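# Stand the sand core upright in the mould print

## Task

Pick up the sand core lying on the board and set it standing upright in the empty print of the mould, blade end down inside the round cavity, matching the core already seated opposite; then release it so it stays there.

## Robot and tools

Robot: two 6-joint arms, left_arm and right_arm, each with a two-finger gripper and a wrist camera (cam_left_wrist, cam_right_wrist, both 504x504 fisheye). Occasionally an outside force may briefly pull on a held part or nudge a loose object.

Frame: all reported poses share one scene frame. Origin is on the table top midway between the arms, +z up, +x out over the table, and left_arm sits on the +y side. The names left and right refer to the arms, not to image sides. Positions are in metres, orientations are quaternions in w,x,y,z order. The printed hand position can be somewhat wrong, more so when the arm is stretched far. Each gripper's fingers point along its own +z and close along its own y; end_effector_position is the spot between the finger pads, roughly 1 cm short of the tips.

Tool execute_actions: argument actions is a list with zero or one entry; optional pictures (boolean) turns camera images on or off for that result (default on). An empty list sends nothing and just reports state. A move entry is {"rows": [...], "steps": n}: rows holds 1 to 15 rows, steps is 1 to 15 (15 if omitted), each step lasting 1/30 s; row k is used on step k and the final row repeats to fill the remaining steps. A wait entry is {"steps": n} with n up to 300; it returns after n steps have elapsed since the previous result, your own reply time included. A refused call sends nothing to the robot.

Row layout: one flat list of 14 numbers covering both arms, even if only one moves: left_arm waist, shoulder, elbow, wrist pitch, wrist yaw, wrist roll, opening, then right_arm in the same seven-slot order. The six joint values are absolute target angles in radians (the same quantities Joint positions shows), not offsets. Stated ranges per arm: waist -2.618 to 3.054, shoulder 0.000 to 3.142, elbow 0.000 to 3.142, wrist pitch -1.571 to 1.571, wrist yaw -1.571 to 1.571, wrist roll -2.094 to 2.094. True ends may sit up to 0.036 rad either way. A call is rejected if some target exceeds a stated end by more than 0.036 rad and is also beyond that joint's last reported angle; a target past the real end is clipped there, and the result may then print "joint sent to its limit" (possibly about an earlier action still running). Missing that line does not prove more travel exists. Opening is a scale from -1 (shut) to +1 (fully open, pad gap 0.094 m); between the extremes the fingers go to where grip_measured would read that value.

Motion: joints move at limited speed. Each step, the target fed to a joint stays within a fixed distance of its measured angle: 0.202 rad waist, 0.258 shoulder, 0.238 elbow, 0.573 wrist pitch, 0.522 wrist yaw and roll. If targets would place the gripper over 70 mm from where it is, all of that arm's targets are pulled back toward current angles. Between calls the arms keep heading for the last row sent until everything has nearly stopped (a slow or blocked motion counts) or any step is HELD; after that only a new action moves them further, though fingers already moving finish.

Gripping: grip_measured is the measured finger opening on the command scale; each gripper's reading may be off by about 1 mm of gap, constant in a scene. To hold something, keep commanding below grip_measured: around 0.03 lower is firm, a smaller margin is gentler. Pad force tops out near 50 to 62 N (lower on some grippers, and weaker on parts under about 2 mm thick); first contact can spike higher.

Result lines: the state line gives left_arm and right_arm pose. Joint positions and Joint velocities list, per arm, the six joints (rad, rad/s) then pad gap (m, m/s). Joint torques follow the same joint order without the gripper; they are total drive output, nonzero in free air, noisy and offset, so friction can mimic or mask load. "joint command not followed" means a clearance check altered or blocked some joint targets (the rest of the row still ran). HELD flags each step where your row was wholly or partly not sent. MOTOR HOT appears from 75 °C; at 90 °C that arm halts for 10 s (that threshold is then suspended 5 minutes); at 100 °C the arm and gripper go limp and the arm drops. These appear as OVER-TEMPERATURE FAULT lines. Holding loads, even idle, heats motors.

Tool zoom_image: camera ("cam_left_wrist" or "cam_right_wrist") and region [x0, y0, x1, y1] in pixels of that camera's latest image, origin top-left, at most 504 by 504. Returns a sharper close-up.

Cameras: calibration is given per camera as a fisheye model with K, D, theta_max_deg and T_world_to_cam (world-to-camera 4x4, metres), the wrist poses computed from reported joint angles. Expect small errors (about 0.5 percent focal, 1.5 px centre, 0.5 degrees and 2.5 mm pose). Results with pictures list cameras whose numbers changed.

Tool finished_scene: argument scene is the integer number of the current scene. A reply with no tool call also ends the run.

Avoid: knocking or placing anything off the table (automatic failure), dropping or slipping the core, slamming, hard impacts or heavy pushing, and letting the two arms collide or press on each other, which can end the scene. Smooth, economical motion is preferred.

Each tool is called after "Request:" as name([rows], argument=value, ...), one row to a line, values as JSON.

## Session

Request:
execute_actions(actions=[])

Scene clock: 0.00 s of 4800.00 s.
left_arm: end_effector_position=(-0.0497, -0.0026, +0.2791) grip_measured=+1.000 end_effector_quat_wxyz=(+0.304, +0.945, +0.106, +0.062) | right_arm: end_effector_position=(+0.6092, -0.5397, +0.1290) grip_measured=+1.000 end_effector_quat_wxyz=(+0.231, -0.433, +0.593, -0.639)
Joint positions: left_arm=[-1.705  1.149  1.419 -1.284 -0.314  1.2    0.094] | right_arm=[-0.302  2.242  1.227  0.931  0.406 -1.821  0.094]
Joint velocities: left_arm=[ 0.017 -0.007 -0.007 -0.022 -0.051 -0.066  0.   ] | right_arm=[ 0.012 -0.002 -0.002  0.022 -0.037  0.007  0.   ]
Joint torques (N m, as the arm reports them, + toward a larger angle): no reading
Motor temperatures (°C, as the motors report them): left_arm=[24 33 31 32 26 25] | right_arm=[25 36 32 26 24 25]
camera_calibration (this result's frames):
cam_left_wrist: T_world_to_cam=[[-0.138063, 0.815131, -0.562584, 0.148678], [0.766191, 0.447845, 0.460855, -0.0639944], [0.627607, -0.36742, -0.686376, 0.336182], [0, 0, 0, 1]] pos_world=[-0.141432, 0.0309874, 0.343883]
cam_right_wrist: T_world_to_cam=[[0.29207, 0.176535, 0.939963, -0.201996], [-0.903446, -0.271557, 0.331725, 0.385673], [0.313814, -0.946093, 0.0801765, -0.589711], [0, 0, 0, 1]] pos_world=[0.592492, -0.41753, 0.109213]

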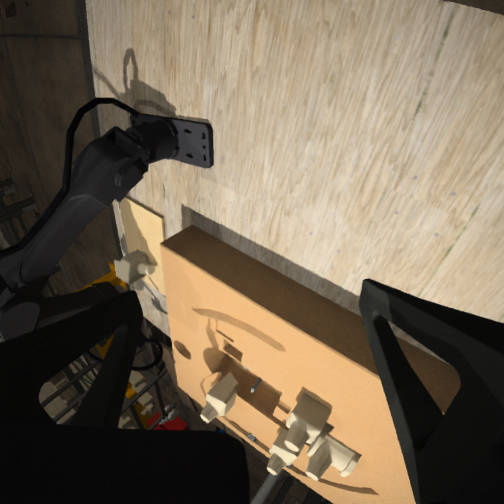

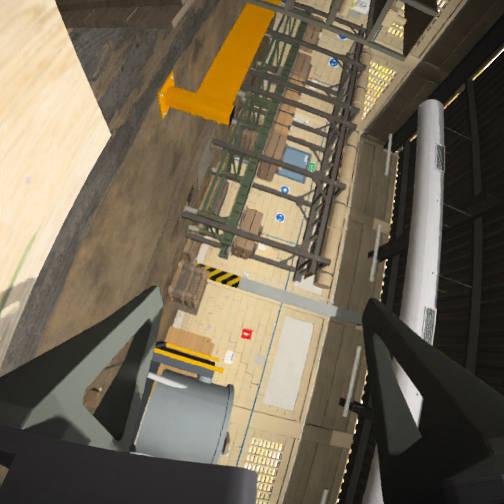

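Request:
execute_actions([
  {"rows": [[-1.69,1.15,1.41,-1.2,-0.3,1.15,1,-0.3,2.22,1.23,0.92,0.39,-1.75,1],[-1.67,1.155,1.40,-1.1,-0.28,1.08,1,-0.3,2.19,1.24,0.90,0.37,-1.66,1],[-1.64,1.16,1.38,-1.0,-0.26,1.0,1,-0.29,2.15,1.25,0.87,0.34,-1.55,1],[-1.61,1.17,1.36,-0.9,-0.24,0.92,1,-0.28,2.11,1.26,0.83,0.31,-1.43,1],[-1.58,1.18,1.33,-0.8,-0.22,0.84,1,-0.27,2.07,1.28,0.78,0.28,-1.31,1],[-1.55,1.19,1.30,-0.7,-0.2,0.76,1,-0.26,2.03,1.30,0.72,0.25,-1.19,1],[-1.52,1.20,1.27,-0.6,-0.18,0.68,1,-0.25,1.99,1.32,0.65,0.22,-1.07,1],[-1.49,1.21,1.24,-0.5,-0.16,0.6,1,-0.24,1.95,1.34,0.57,0.19,-0.95,1],[-1.46,1.22,1.21,-0.4,-0.14,0.52,1,-0.23,1.91,1.36,0.49,0.16,-0.83,1],[-1.43,1.23,1.18,-0.3,-0.12,0.44,1,-0.22,1.87,1.38,0.41,0.13,-0.71,1],[-1.40,1.24,1.15,-0.2,-0.1,0.36,1,-0.21,1.83,1.40,0.33,0.10,-0.59,1],[-1.37,1.25,1.12,-0.1,-0.08,0.28,1,-0.20,1.79,1.42,0.25,0.07,-0.47,1],[-1.34,1.26,1.09,0,-0.06,0.2,1,-0.19,1.75,1.43,0.17,0.04,-0.35,1],[-1.31,1.27,1.06,0.1,-0.03,0.1,1,-0.18,1.71,1.44,0.09,0.02,-0.23,1],[-1.28,1.28,1.03,0.2,0,0,1,-0.17,1.67,1.45,0,0,-0.1,1]], "steps": 15},
], pictures=false)

Scene clock: 29.43 s of 4800.00 s.
left_arm: end_effector_position=(+0.0277, -0.1531, +0.2906) grip_measured=+1.000 end_effector_quat_wxyz=(+0.496, +0.637, +0.535, -0.250) | right_arm: end_effector_position=(+0.6058, -0.4407, +0.3270) grip_measured=+1.000 end_effector_quat_wxyz=(+0.584, -0.235, +0.676, -0.383)
Joint positions: left_arm=[-1.343  1.265  1.088 -0.219 -0.099  0.364  0.094] | right_arm=[-0.209  1.804  1.395  0.385  0.153 -0.911  0.094]
Joint velocities: left_arm=[ 0.857  0.32  -0.886  2.821  0.637 -2.454  0.   ] | right_arm=[ 0.393 -1.521  0.535 -2.352 -0.901  2.674  0.   ]
Joint torques (N m, as the arm reports them, + toward a larger angle): left_arm=[ 1.   -5.83  6.66  1.83 -0.05 -0.02] | right_arm=[  1.09 -12.29  10.84   2.43  -0.07   0.04]
Motor temperatures (°C, as the motors report them): left_arm=[24 33 33 33 26 25] | right_arm=[25 46 35 32 24 25]
Steps of this call (steps 1 to 90: nothing new was sent; then 25.93 s passed at rest; steps 91 to 105: all 15 steps of this action). Readings (joint positions):
91: left_arm=[-1.705 1.149 1.419 -1.279 -0.313 1.194] | right_arm=[-0.302 2.242 1.227 0.931 0.406 -1.813]
92: left_arm=[-1.701 1.149 1.418 -1.259 -0.307 1.177] | right_arm=[-0.302 2.239 1.227 0.927 0.403 -1.790]
94: left_arm=[-1.668 1.149 1.403 -1.165 -0.286 1.108] | right_arm=[-0.301 2.215 1.227 0.890 0.383 -1.696]
98: left_arm=[-1.553 1.169 1.312 -0.861 -0.230 0.883] | right_arm=[-0.284 2.101 1.254 0.777 0.324 -1.438]
105: the state above

Request:
execute_actions([
  {"rows": [[-1.25,1.29,1.0,0.25,0,0,1,-0.17,1.66,1.45,-0.05,0,-0.08,1],[-1.21,1.30,0.96,0.31,0,0,1,-0.17,1.65,1.45,-0.11,0,-0.05,1],[-1.17,1.31,0.92,0.37,0,0,1,-0.16,1.64,1.45,-0.17,0,-0.02,1],[-1.13,1.32,0.88,0.43,0,0,1,-0.16,1.63,1.45,-0.23,0,0,1],[-1.09,1.33,0.84,0.49,0,0,1,-0.15,1.62,1.45,-0.29,0,0,1],[-1.05,1.34,0.80,0.55,0,0,1,-0.15,1.61,1.45,-0.35,0,0,1],[-1.01,1.35,0.76,0.61,0,0,1,-0.15,1.60,1.45,-0.41,0,0,1],[-0.97,1.36,0.72,0.67,0,0,1,-0.15,1.59,1.45,-0.47,0,0,1],[-0.93,1.37,0.68,0.73,0,0,1,-0.15,1.58,1.45,-0.53,0,0,1],[-0.90,1.38,0.64,0.79,0,0,1,-0.15,1.57,1.45,-0.59,0,0,1],[-0.87,1.39,0.60,0.84,0,0,1,-0.15,1.56,1.45,-0.65,0,0,1],[-0.85,1.40,0.56,0.88,0,0,1,-0.15,1.55,1.45,-0.70,0,0,1],[-0.83,1.41,0.52,0.90,0,0,1,-0.15,1.55,1.45,-0.74,0,0,1],[-0.81,1.42,0.49,0.90,0,0,1,-0.15,1.55,1.45,-0.78,0,0,1],[-0.80,1.42,0.47,0.90,0,0,1,-0.15,1.55,1.45,-0.8,0,0,1]], "steps": 15},
], pictures=false)

Request:
execute_actions([
  {"steps": 20},
])

Scene clock: 55.90 s of 4800.00 s.
left_arm: end_effector_position=(+0.2127, -0.0782, +0.1951) grip_measured=+1.000 end_effector_quat_wxyz=(+0.592, +0.338, +0.671, -0.293) | right_arm: end_effector_position=(+0.4923, -0.3826, +0.2541) grip_measured=+1.000 end_effector_quat_wxyz=(+0.419, +0.016, +0.908, -0.017)
Joint positions: left_arm=[-0.827  1.412  0.523  0.76  -0.004  0.006  0.094] | right_arm=[-0.16   1.568  1.459 -0.597  0.012 -0.013  0.094]
Joint velocities: left_arm=[ 0.462  0.173 -0.921  0.696 -0.022 -0.081  0.   ] | right_arm=[-0.007 -0.164  0.002 -1.238 -0.037  0.081  0.   ]
Joint torques (N m, as the arm reports them, + toward a larger angle): left_arm=[-0.1  -6.13  6.18  2.28  0.06 -0.07] | right_arm=[ 0.92 -7.91  7.95  1.96 -0.11  0.04]
Motor temperatures (°C, as the motors report them): left_arm=[24 35 34 35 26 25] | right_arm=[25 41 36 33 24 25]
Steps of this call (steps 1 to 45: the robot went on to your last target; steps 46 to 90: nothing new was sent; then 22.97 s passed at rest; steps 91 to 105: all 15 steps of this action). Readings (joint positions):
91: left_arm=[-1.279 1.291 1.027 0.195 -0.004 0.007] | right_arm=[-0.166 1.664 1.459 0.018 0.014 -0.105]
92: left_arm=[-1.270 1.291 1.017 0.217 -0.000 0.007] | right_arm=[-0.166 1.664 1.459 0.005 0.013 -0.097]
94: left_arm=[-1.221 1.292 0.969 0.292 0.008 0.007] | right_arm=[-0.166 1.661 1.459 -0.050 0.013 -0.071]
98: left_arm=[-1.050 1.326 0.812 0.475 0.006 0.007] | right_arm=[-0.162 1.639 1.459 -0.234 0.013 -0.033]
105: the state above

Scene clock: 56.57 s of 4800.00 s.
left_arm: end_effector_position=(+0.2165, -0.0675, +0.1970) grip_measured=+1.000 end_effector_quat_wxyz=(+0.615, +0.321, +0.657, -0.296) | right_arm: end_effector_position=(+0.4592, -0.3812, +0.2242) grip_measured=+1.000 end_effector_quat_wxyz=(+0.336, +0.019, +0.942, -0.014)
Joint positions: left_arm=[-0.805  1.423  0.468  0.885 -0.004  0.006  0.094] | right_arm=[-0.16   1.564  1.459 -0.781  0.012 -0.008  0.094]
Joint velocities: left_arm=[-0.002 -0.032 -0.007 -0.066 -0.007 -0.007  0.   ] | right_arm=[-0.007 -0.002 -0.022  0.022 -0.051  0.007  0.   ]
Joint torques (N m, as the arm reports them, + toward a larger angle): left_arm=[ 0.44 -5.95  5.91  1.97  0.05 -0.07] | right_arm=[ 1.   -8.03  7.71  1.73 -0.06  0.05]
Motor temperatures (°C, as the motors report them): left_arm=[24 35 34 35 26 25] | right_arm=[25 41 36 33 24 25]
Steps of this call (steps 1 to 20: the robot went on to your last target). Readings (joint positions):
1: left_arm=[-0.814 1.417 0.496 0.777 -0.004 0.006] | right_arm=[-0.160 1.565 1.459 -0.635 0.012 -0.012]
2: left_arm=[-0.807 1.420 0.479 0.787 -0.005 0.006] | right_arm=[-0.160 1.564 1.459 -0.666 0.012 -0.011]
4: left_arm=[-0.805 1.423 0.468 0.805 -0.005 0.006] | right_arm=[-0.160 1.564 1.459 -0.712 0.012 -0.010]
8: left_arm=[-0.805 1.423 0.468 0.856 -0.004 0.006] | right_arm=[-0.160 1.564 1.459 -0.757 0.012 -0.009]
20: the state above
camera_calibration (this result's frames):
cam_left_wrist: T_world_to_cam=[[-0.803484, -0.594281, -0.0352674, 0.137163], [-0.300432, 0.455911, -0.837786, 0.286253], [0.513959, -0.662552, -0.544858, 0.0657398], [0, 0, 0, 1]] pos_world=[0.16242, -0.00543676, 0.280475]
cam_right_wrist: T_world_to_cam=[[0.0237312, -0.999511, -0.0203718, -0.385442], [-0.99966, -0.0235052, -0.0112634, 0.477247], [0.010779, 0.0206321, -0.999729, 0.349438], [0, 0, 0, 1]] pos_world=[0.482466, -0.381245, 0.346867]

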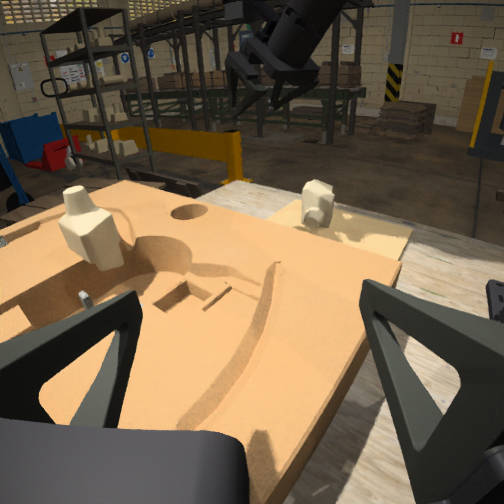

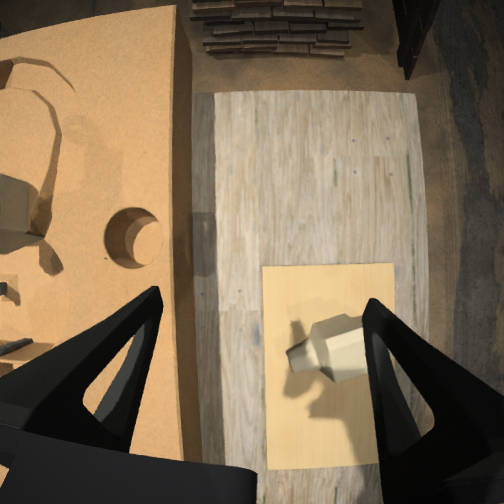

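Request:
execute_actions([
  {"rows": [[-0.8,1.42,0.46,0.91,0,0,1,-0.17,1.545,1.44,-0.8,0,0,1],[-0.8,1.42,0.45,0.92,0,0,1,-0.19,1.53,1.43,-0.8,0,0,1],[-0.8,1.42,0.44,0.93,0,0,1,-0.215,1.515,1.415,-0.8,0,0,1],[-0.8,1.42,0.43,0.94,0,0,1,-0.24,1.50,1.40,-0.8,0,0,1],[-0.8,1.42,0.42,0.95,0,0,1,-0.27,1.485,1.385,-0.8,0,0,1],[-0.8,1.42,0.41,0.96,0,0,1,-0.30,1.47,1.37,-0.8,0,0,1],[-0.8,1.42,0.40,0.97,0,0,1,-0.33,1.455,1.355,-0.8,0,0,1],[-0.8,1.42,0.39,0.97,0,0,1,-0.36,1.44,1.34,-0.8,0,0,1],[-0.8,1.42,0.38,0.97,0,0,1,-0.385,1.425,1.325,-0.8,0,0,1],[-0.8,1.42,0.38,0.97,0,0,1,-0.405,1.41,1.31,-0.8,0,0,1],[-0.8,1.42,0.38,0.97,0,0,1,-0.42,1.395,1.295,-0.8,0,0,1],[-0.8,1.42,0.38,0.97,0,0,1,-0.435,1.38,1.28,-0.8,0,0,1],[-0.8,1.42,0.38,0.97,0,0,1,-0.445,1.37,1.27,-0.8,0,0,1],[-0.8,1.42,0.38,0.97,0,0,1,-0.45,1.36,1.27,-0.8,0,0,1],[-0.8,1.42,0.38,0.97,0,0,1,-0.45,1.36,1.27,-0.8,0,0,1]], "steps": 15},
], pictures=false)

Request:
execute_actions([
  {"steps": 12},
])

Scene clock: 82.93 s of 4800.00 s.
left_arm: end_effector_position=(+0.2081, -0.0569, +0.1792) grip_measured=+1.000 end_effector_quat_wxyz=(+0.610, +0.324, +0.662, -0.293) | right_arm: end_effector_position=(+0.3934, -0.4816, +0.2195) grip_measured=+1.000 end_effector_quat_wxyz=(+0.328, +0.149, +0.931, -0.056)
Joint positions: left_arm=[-0.805  1.423  0.391  0.947 -0.004  0.006  0.094] | right_arm=[-0.441  1.391  1.288 -0.789  0.003 -0.006  0.094]
Joint velocities: left_arm=[-0.017  0.002 -0.017  0.095 -0.037  0.022  0.   ] | right_arm=[-0.139 -0.252 -0.139 -0.11  -0.022 -0.095  0.   ]
Joint torques (N m, as the arm reports them, + toward a larger angle): left_arm=[ 0.46 -5.63  4.71  1.96  0.05 -0.07] | right_arm=[ 0.02 -6.57  7.68  1.92  0.02  0.01]
Motor temperatures (°C, as the motors report them): left_arm=[24 35 33 36 26 25] | right_arm=[25 40 35 32 24 25]
Steps of this call (steps 1 to 15: the robot went on to your last target; steps 16 to 90: nothing new was sent; then 22.87 s passed at rest; steps 91 to 105: all 15 steps of this action). Readings (joint positions):
91: left_arm=[-0.805 1.423 0.468 0.888 -0.004 0.006] | right_arm=[-0.160 1.564 1.459 -0.782 0.012 -0.008]
92: left_arm=[-0.805 1.423 0.468 0.890 -0.004 0.006] | right_arm=[-0.162 1.563 1.457 -0.781 0.011 -0.008]
94: left_arm=[-0.805 1.423 0.462 0.904 -0.004 0.006] | right_arm=[-0.182 1.550 1.438 -0.780 0.005 -0.008]
98: left_arm=[-0.805 1.423 0.425 0.936 -0.004 0.006] | right_arm=[-0.295 1.496 1.377 -0.783 0.001 -0.008]
105: the state above

Scene clock: 83.33 s of 4800.00 s.
left_arm: end_effector_position=(+0.2083, -0.0570, +0.1816) grip_measured=+1.000 end_effector_quat_wxyz=(+0.613, +0.322, +0.659, -0.295) | right_arm: end_effector_position=(+0.3911, -0.4821, +0.2225) grip_measured=+1.000 end_effector_quat_wxyz=(+0.332, +0.151, +0.929, -0.057)
Joint positions: left_arm=[-0.805  1.423  0.391  0.957 -0.004  0.006  0.094] | right_arm=[-0.444  1.378  1.285 -0.791  0.003 -0.006  0.094]
Joint velocities: left_arm=[-0.017 -0.002 -0.007  0.022  0.007 -0.007  0.   ] | right_arm=[-0.007 -0.002  0.002 -0.007  0.022  0.037  0.   ]
Joint torques (N m, as the arm reports them, + toward a larger angle): left_arm=[ 0.45 -5.62  4.76  1.99  0.05 -0.07] | right_arm=[-0.69 -6.42  7.04  1.82  0.01  0.02]
Motor temperatures (°C, as the motors report them): left_arm=[24 35 33 36 26 25] | right_arm=[25 40 35 32 24 25]
Steps of this call (steps 1 to 12: the robot went on to your last target). Readings (joint positions):
1: left_arm=[-0.805 1.423 0.391 0.949 -0.004 0.006] | right_arm=[-0.444 1.384 1.286 -0.791 0.003 -0.006]
2: left_arm=[-0.805 1.423 0.391 0.951 -0.004 0.006] | right_arm=[-0.444 1.381 1.285 -0.791 0.003 -0.006]
4: left_arm=[-0.805 1.423 0.391 0.954 -0.004 0.006] | right_arm=[-0.444 1.378 1.285 -0.791 0.003 -0.006]
8: left_arm=[-0.805 1.423 0.391 0.956 -0.004 0.006] | right_arm=[-0.444 1.378 1.285 -0.791 0.003 -0.006]
12: the state above
camera_calibration (this result's frames):
cam_left_wrist: T_world_to_cam=[[-0.8036, -0.594133, -0.0351259, 0.136274], [-0.303182, 0.459431, -0.834868, 0.26632], [0.51216, -0.66025, -0.549329, 0.0698254], [0, 0, 0, 1]] pos_world=[0.154491, 0.00471128, 0.265486]
cam_right_wrist: T_world_to_cam=[[-0.251785, -0.967359, -0.0286421, -0.35956], [-0.967573, 0.252236, -0.0133753, 0.527661], [0.0201633, 0.0243457, -0.9995, 0.348639], [0, 0, 0, 1]] pos_world=[0.412989, -0.489407, 0.345224]

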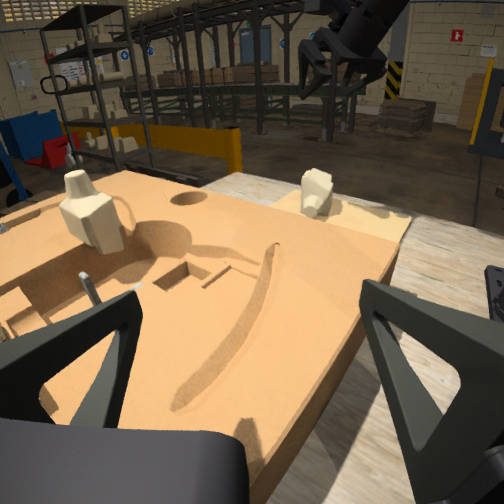

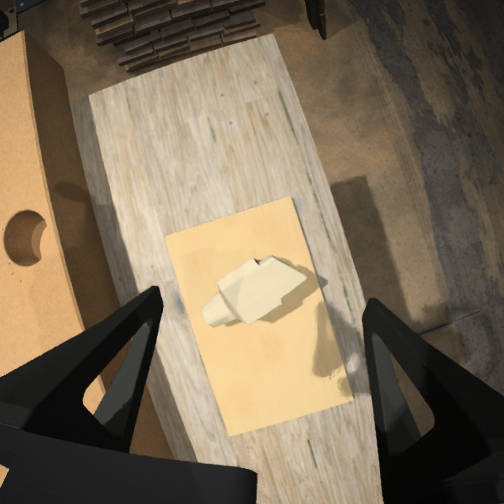

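Request:
zoom_image(camera="cam_right_wrist", region=[180, 220, 340, 360])

Request:
zoom_image(camera="cam_left_wrist", region=[260, 150, 380, 250])

Region (180, 220, 340, 360) of cam_right_wrist's 504x504 image, scaled by 3.150, with more detail than that image has; it fills the top 441 rows of this view, and the rest is white.

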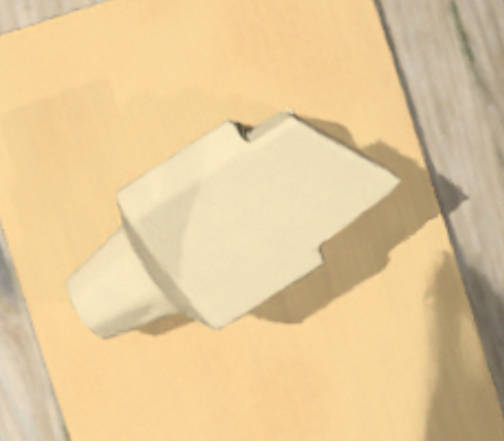

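Region (260, 150, 380, 250) of cam_left_wrist's 504x504 image, scaled by 4.200, with more detail than that image has.

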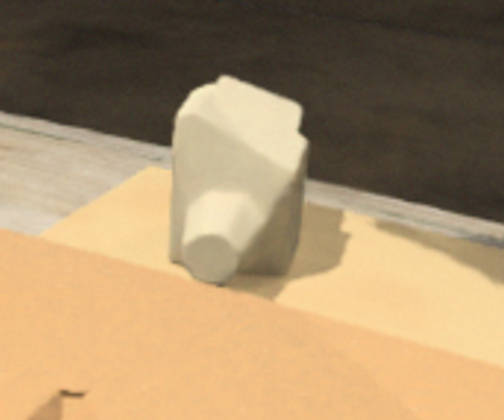

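Request:
execute_actions([
  {"rows": [[-0.8,1.42,0.38,0.97,0,0,1,-0.44,1.39,1.30,-0.84,0,0.06,1],[-0.8,1.42,0.38,0.97,0,0,1,-0.438,1.42,1.325,-0.89,0,0.13,1],[-0.8,1.42,0.38,0.97,0,0,1,-0.435,1.46,1.355,-0.94,0,0.21,1],[-0.8,1.42,0.38,0.97,0,0,1,-0.432,1.505,1.39,-0.99,0,0.29,1],[-0.8,1.42,0.38,0.97,0,0,1,-0.429,1.55,1.425,-1.04,0,0.37,1],[-0.8,1.42,0.38,0.97,0,0,1,-0.426,1.595,1.46,-1.09,0,0.45,1],[-0.8,1.42,0.38,0.97,0,0,1,-0.423,1.64,1.495,-1.14,0,0.53,1],[-0.8,1.42,0.38,0.97,0,0,1,-0.42,1.685,1.53,-1.19,0,0.61,1],[-0.8,1.42,0.38,0.97,0,0,1,-0.418,1.73,1.565,-1.23,0,0.69,1],[-0.8,1.42,0.38,0.97,0,0,1,-0.416,1.775,1.60,-1.27,0,0.77,1],[-0.8,1.42,0.38,0.97,0,0,1,-0.415,1.82,1.635,-1.30,0,0.84,1],[-0.8,1.42,0.38,0.97,0,0,1,-0.415,1.86,1.67,-1.33,0,0.89,1],[-0.8,1.42,0.38,0.97,0,0,1,-0.415,1.895,1.70,-1.345,0,0.92,1],[-0.8,1.42,0.38,0.97,0,0,1,-0.415,1.925,1.72,-1.355,0,0.935,1],[-0.8,1.42,0.38,0.97,0,0,1,-0.415,1.941,1.73,-1.355,0,0.935,1]], "steps": 15},
], pictures=false)

Request:
execute_actions([
  {"steps": 15},
])

Scene clock: 197.87 s of 4800.00 s.
left_arm: end_effector_position=(+0.2083, -0.0570, +0.1817) grip_measured=+1.000 end_effector_quat_wxyz=(+0.613, +0.322, +0.659, -0.295) | right_arm: end_effector_position=(+0.4010, -0.4777, +0.1271) grip_measured=+1.000 end_effector_quat_wxyz=(+0.056, +0.507, +0.860, +0.012)
Joint positions: left_arm=[-0.805  1.423  0.391  0.957 -0.004  0.006  0.094] | right_arm=[-0.425  1.896  1.676 -1.237  0.003  0.758  0.094]
Joint velocities: left_arm=[-0.012  0.012 -0.002 -0.007 -0.007  0.007  0.   ] | right_arm=[-0.007  0.945  0.54  -0.593  0.081  1.106  0.   ]
Joint torques (N m, as the arm reports them, + toward a larger angle): left_arm=[ 0.47 -5.63  4.74  1.99  0.05 -0.07] | right_arm=[  0.95 -10.19   9.8    0.58   0.01   0.04]
Motor temperatures (°C, as the motors report them): left_arm=[24 34 32 37 26 25] | right_arm=[25 37 35 33 24 25]
Steps of this call (steps 1 to 30: the robot went on to your last target; steps 31 to 90: nothing new was sent; then 111.03 s passed at rest; steps 91 to 105: all 15 steps of this action). Readings (joint positions):
91: left_arm=[-0.805 1.423 0.391 0.957 -0.004 0.006] | right_arm=[-0.444 1.378 1.285 -0.793 0.003 0.002]
92: left_arm=[-0.805 1.423 0.391 0.957 -0.004 0.006] | right_arm=[-0.444 1.381 1.289 -0.806 0.003 0.023]
94: left_arm=[-0.805 1.423 0.391 0.957 -0.004 0.006] | right_arm=[-0.444 1.413 1.326 -0.861 0.003 0.096]
98: left_arm=[-0.805 1.423 0.391 0.957 -0.004 0.006] | right_arm=[-0.439 1.576 1.465 -0.996 0.003 0.326]
105: the state above

Scene clock: 198.37 s of 4800.00 s.
left_arm: end_effector_position=(+0.2083, -0.0570, +0.1817) grip_measured=+1.000 end_effector_quat_wxyz=(+0.613, +0.322, +0.659, -0.295) | right_arm: end_effector_position=(+0.3849, -0.4726, +0.1149) grip_measured=+1.000 end_effector_quat_wxyz=(-0.004, +0.577, +0.817, -0.003)
Joint positions: left_arm=[-0.805  1.423  0.391  0.957 -0.004  0.006  0.094] | right_arm=[-0.425  1.951  1.709 -1.338  0.003  0.922  0.094]
Joint velocities: left_arm=[-0.007  0.002  0.012 -0.007 -0.051  0.081  0.   ] | right_arm=[-0.007 -0.027 -0.012 -0.007  0.022 -0.007  0.   ]
Joint torques (N m, as the arm reports them, + toward a larger angle): left_arm=[ 0.44 -5.63  4.74  1.99  0.05 -0.07] | right_arm=[  0.95 -10.43   9.61   0.5    0.03   0.04]
Motor temperatures (°C, as the motors report them): left_arm=[24 34 32 37 26 25] | right_arm=[25 37 35 33 24 25]
Steps of this call (steps 1 to 15: the robot went on to your last target). Readings (joint positions):
1: left_arm=[-0.805 1.423 0.391 0.957 -0.004 0.006] | right_arm=[-0.425 1.922 1.688 -1.253 0.003 0.792]
2: left_arm=[-0.805 1.423 0.391 0.957 -0.004 0.006] | right_arm=[-0.425 1.939 1.694 -1.265 0.003 0.820]
4: left_arm=[-0.805 1.423 0.391 0.957 -0.004 0.006] | right_arm=[-0.425 1.951 1.695 -1.291 0.003 0.859]
8: left_arm=[-0.805 1.423 0.391 0.957 -0.004 0.006] | right_arm=[-0.425 1.951 1.706 -1.325 0.003 0.900]
15: the state above
camera_calibration (this result's frames):
cam_left_wrist: T_world_to_cam=[[-0.803592, -0.594143, -0.035136, 0.136277], [-0.302986, 0.45918, -0.835077, 0.266386], [0.512289, -0.660415, -0.54901, 0.0697771], [0, 0, 0, 1]] pos_world=[0.154476, 0.00473085, 0.265549]
cam_right_wrist: T_world_to_cam=[[-0.929714, -0.363111, -0.0614971, 0.195248], [-0.31945, 0.712024, 0.625279, 0.412241], [-0.183259, 0.600976, -0.777974, 0.566333], [0, 0, 0, 1]] pos_world=[0.417, -0.562981, 0.194834]

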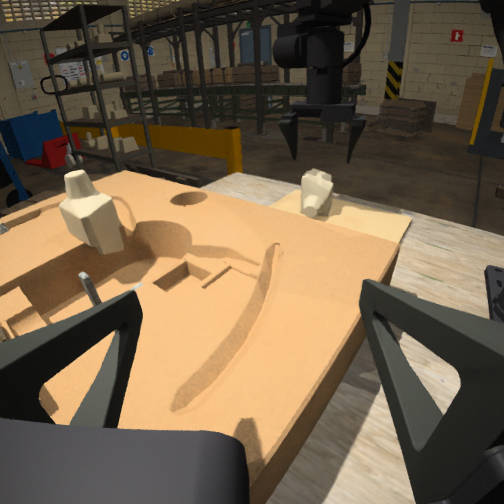

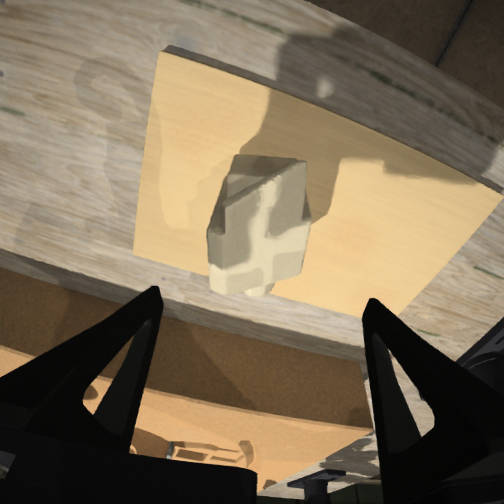

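Request:
execute_actions([
  {"rows": [[-0.8,1.42,0.38,0.97,0,0,1,-0.415,1.945,1.70,-1.31,0,0.935,1],[-0.8,1.42,0.38,0.97,0,0,1,-0.415,1.945,1.69,-1.285,0,0.935,1],[-0.8,1.42,0.38,0.97,0,0,1,-0.415,1.945,1.675,-1.26,0,0.935,1],[-0.8,1.42,0.38,0.97,0,0,1,-0.415,1.945,1.655,-1.235,0,0.935,1],[-0.8,1.42,0.38,0.97,0,0,1,-0.415,1.947,1.635,-1.21,0,0.935,1],[-0.8,1.42,0.38,0.97,0,0,1,-0.415,1.95,1.615,-1.185,0,0.935,1],[-0.8,1.42,0.38,0.97,0,0,1,-0.415,1.953,1.595,-1.16,0,0.935,1],[-0.8,1.42,0.38,0.97,0,0,1,-0.415,1.956,1.575,-1.135,0,0.935,1],[-0.8,1.42,0.38,0.97,0,0,1,-0.415,1.96,1.555,-1.11,0,0.935,1],[-0.8,1.42,0.38,0.97,0,0,1,-0.415,1.964,1.535,-1.09,0,0.935,1],[-0.8,1.42,0.38,0.97,0,0,1,-0.415,1.968,1.515,-1.075,0,0.935,1],[-0.8,1.42,0.38,0.97,0,0,1,-0.415,1.972,1.50,-1.065,0,0.935,1],[-0.8,1.42,0.38,0.97,0,0,1,-0.415,1.975,1.485,-1.055,0,0.935,1],[-0.8,1.42,0.38,0.97,0,0,1,-0.415,1.977,1.475,-1.05,0,0.935,1],[-0.8,1.42,0.38,0.97,0,0,1,-0.415,1.978,1.468,-1.05,0,0.935,1]], "steps": 15},
], pictures=false)

Request:
execute_actions([
  {"steps": 15},
])

Scene clock: 220.47 s of 4800.00 s.
left_arm: end_effector_position=(+0.2083, -0.0570, +0.1817) grip_measured=+1.000 end_effector_quat_wxyz=(+0.613, +0.322, +0.659, -0.295) | right_arm: end_effector_position=(+0.3843, -0.4724, +0.0602) grip_measured=+1.000 end_effector_quat_wxyz=(+0.003, +0.579, +0.815, -0.000)
Joint positions: left_arm=[-0.805  1.423  0.391  0.957 -0.004  0.006  0.094] | right_arm=[-0.425  1.957  1.499 -1.106  0.003  0.928  0.094]
Joint velocities: left_arm=[-0.002 -0.007 -0.012 -0.066  0.081  0.022  0.   ] | right_arm=[-0.007  0.095 -0.339  0.256 -0.066 -0.051  0.   ]
Joint torques (N m, as the arm reports them, + toward a larger angle): left_arm=[ 0.46 -5.63  4.74  2.    0.05 -0.07] | right_arm=[ 0.95 -8.26  6.33  0.77 -0.02  0.07]
Motor temperatures (°C, as the motors report them): left_arm=[24 34 32 38 26 25] | right_arm=[25 41 37 30 24 25]
Steps of this call (steps 1 to 15: the robot went on to your last target; steps 16 to 90: nothing new was sent; then 18.60 s passed at rest; steps 91 to 105: all 15 steps of this action). Readings (joint positions):
91: left_arm=[-0.805 1.423 0.391 0.957 -0.004 0.006] | right_arm=[-0.425 1.951 1.709 -1.340 0.003 0.927]
92: left_arm=[-0.805 1.423 0.391 0.957 -0.004 0.006] | right_arm=[-0.425 1.951 1.709 -1.335 0.003 0.927]
94: left_arm=[-0.805 1.423 0.391 0.957 -0.004 0.006] | right_arm=[-0.425 1.951 1.699 -1.307 0.003 0.927]
98: left_arm=[-0.805 1.423 0.391 0.957 -0.004 0.006] | right_arm=[-0.425 1.951 1.627 -1.226 0.003 0.927]
105: the state above

Scene clock: 220.97 s of 4800.00 s.
left_arm: end_effector_position=(+0.2083, -0.0570, +0.1817) grip_measured=+1.000 end_effector_quat_wxyz=(+0.613, +0.322, +0.659, -0.295) | right_arm: end_effector_position=(+0.3886, -0.4737, +0.0511) grip_measured=+1.000 end_effector_quat_wxyz=(+0.010, +0.579, +0.815, +0.002)
Joint positions: left_arm=[-0.805  1.423  0.391  0.957 -0.004  0.006  0.094] | right_arm=[-0.425  1.969  1.478 -1.06   0.003  0.928  0.094]
Joint velocities: left_arm=[ 0.002  0.012 -0.012  0.022  0.081 -0.051  0.   ] | right_arm=[-0.017  0.022  0.017  0.081  0.095 -0.007  0.   ]
Joint torques (N m, as the arm reports them, + toward a larger angle): left_arm=[ 0.48 -5.62  4.74  1.99  0.05 -0.08] | right_arm=[ 0.8  -9.04  6.29  0.76  0.    0.05]
Motor temperatures (°C, as the motors report them): left_arm=[24 34 32 38 26 25] | right_arm=[25 41 37 30 24 25]
Steps of this call (steps 1 to 15: the robot went on to your last target). Readings (joint positions):
1: left_arm=[-0.805 1.423 0.391 0.957 -0.004 0.006] | right_arm=[-0.425 1.961 1.490 -1.098 0.003 0.928]
2: left_arm=[-0.805 1.423 0.391 0.957 -0.004 0.006] | right_arm=[-0.425 1.964 1.484 -1.092 0.003 0.928]
4: left_arm=[-0.805 1.423 0.391 0.957 -0.004 0.006] | right_arm=[-0.425 1.969 1.479 -1.082 0.003 0.928]
8: left_arm=[-0.805 1.423 0.391 0.957 -0.004 0.006] | right_arm=[-0.425 1.969 1.478 -1.068 0.003 0.928]
15: the state above
camera_calibration (this result's frames):
cam_left_wrist: T_world_to_cam=[[-0.803592, -0.594143, -0.035136, 0.136277], [-0.302986, 0.45918, -0.835077, 0.266386], [0.512289, -0.660415, -0.54901, 0.0697771], [0, 0, 0, 1]] pos_world=[0.154476, 0.00473085, 0.265549]
cam_right_wrist: T_world_to_cam=[[-0.929841, -0.358093, -0.0846453, 0.197962], [-0.332605, 0.719565, 0.609591, 0.463677], [-0.157382, 0.594976, -0.788184, 0.505683], [0, 0, 0, 1]] pos_world=[0.41788, -0.563626, 0.132674]

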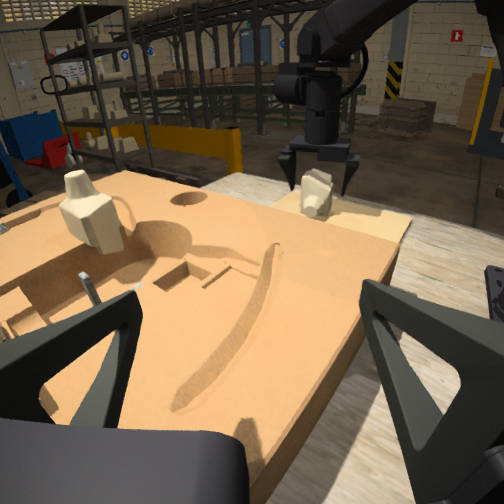

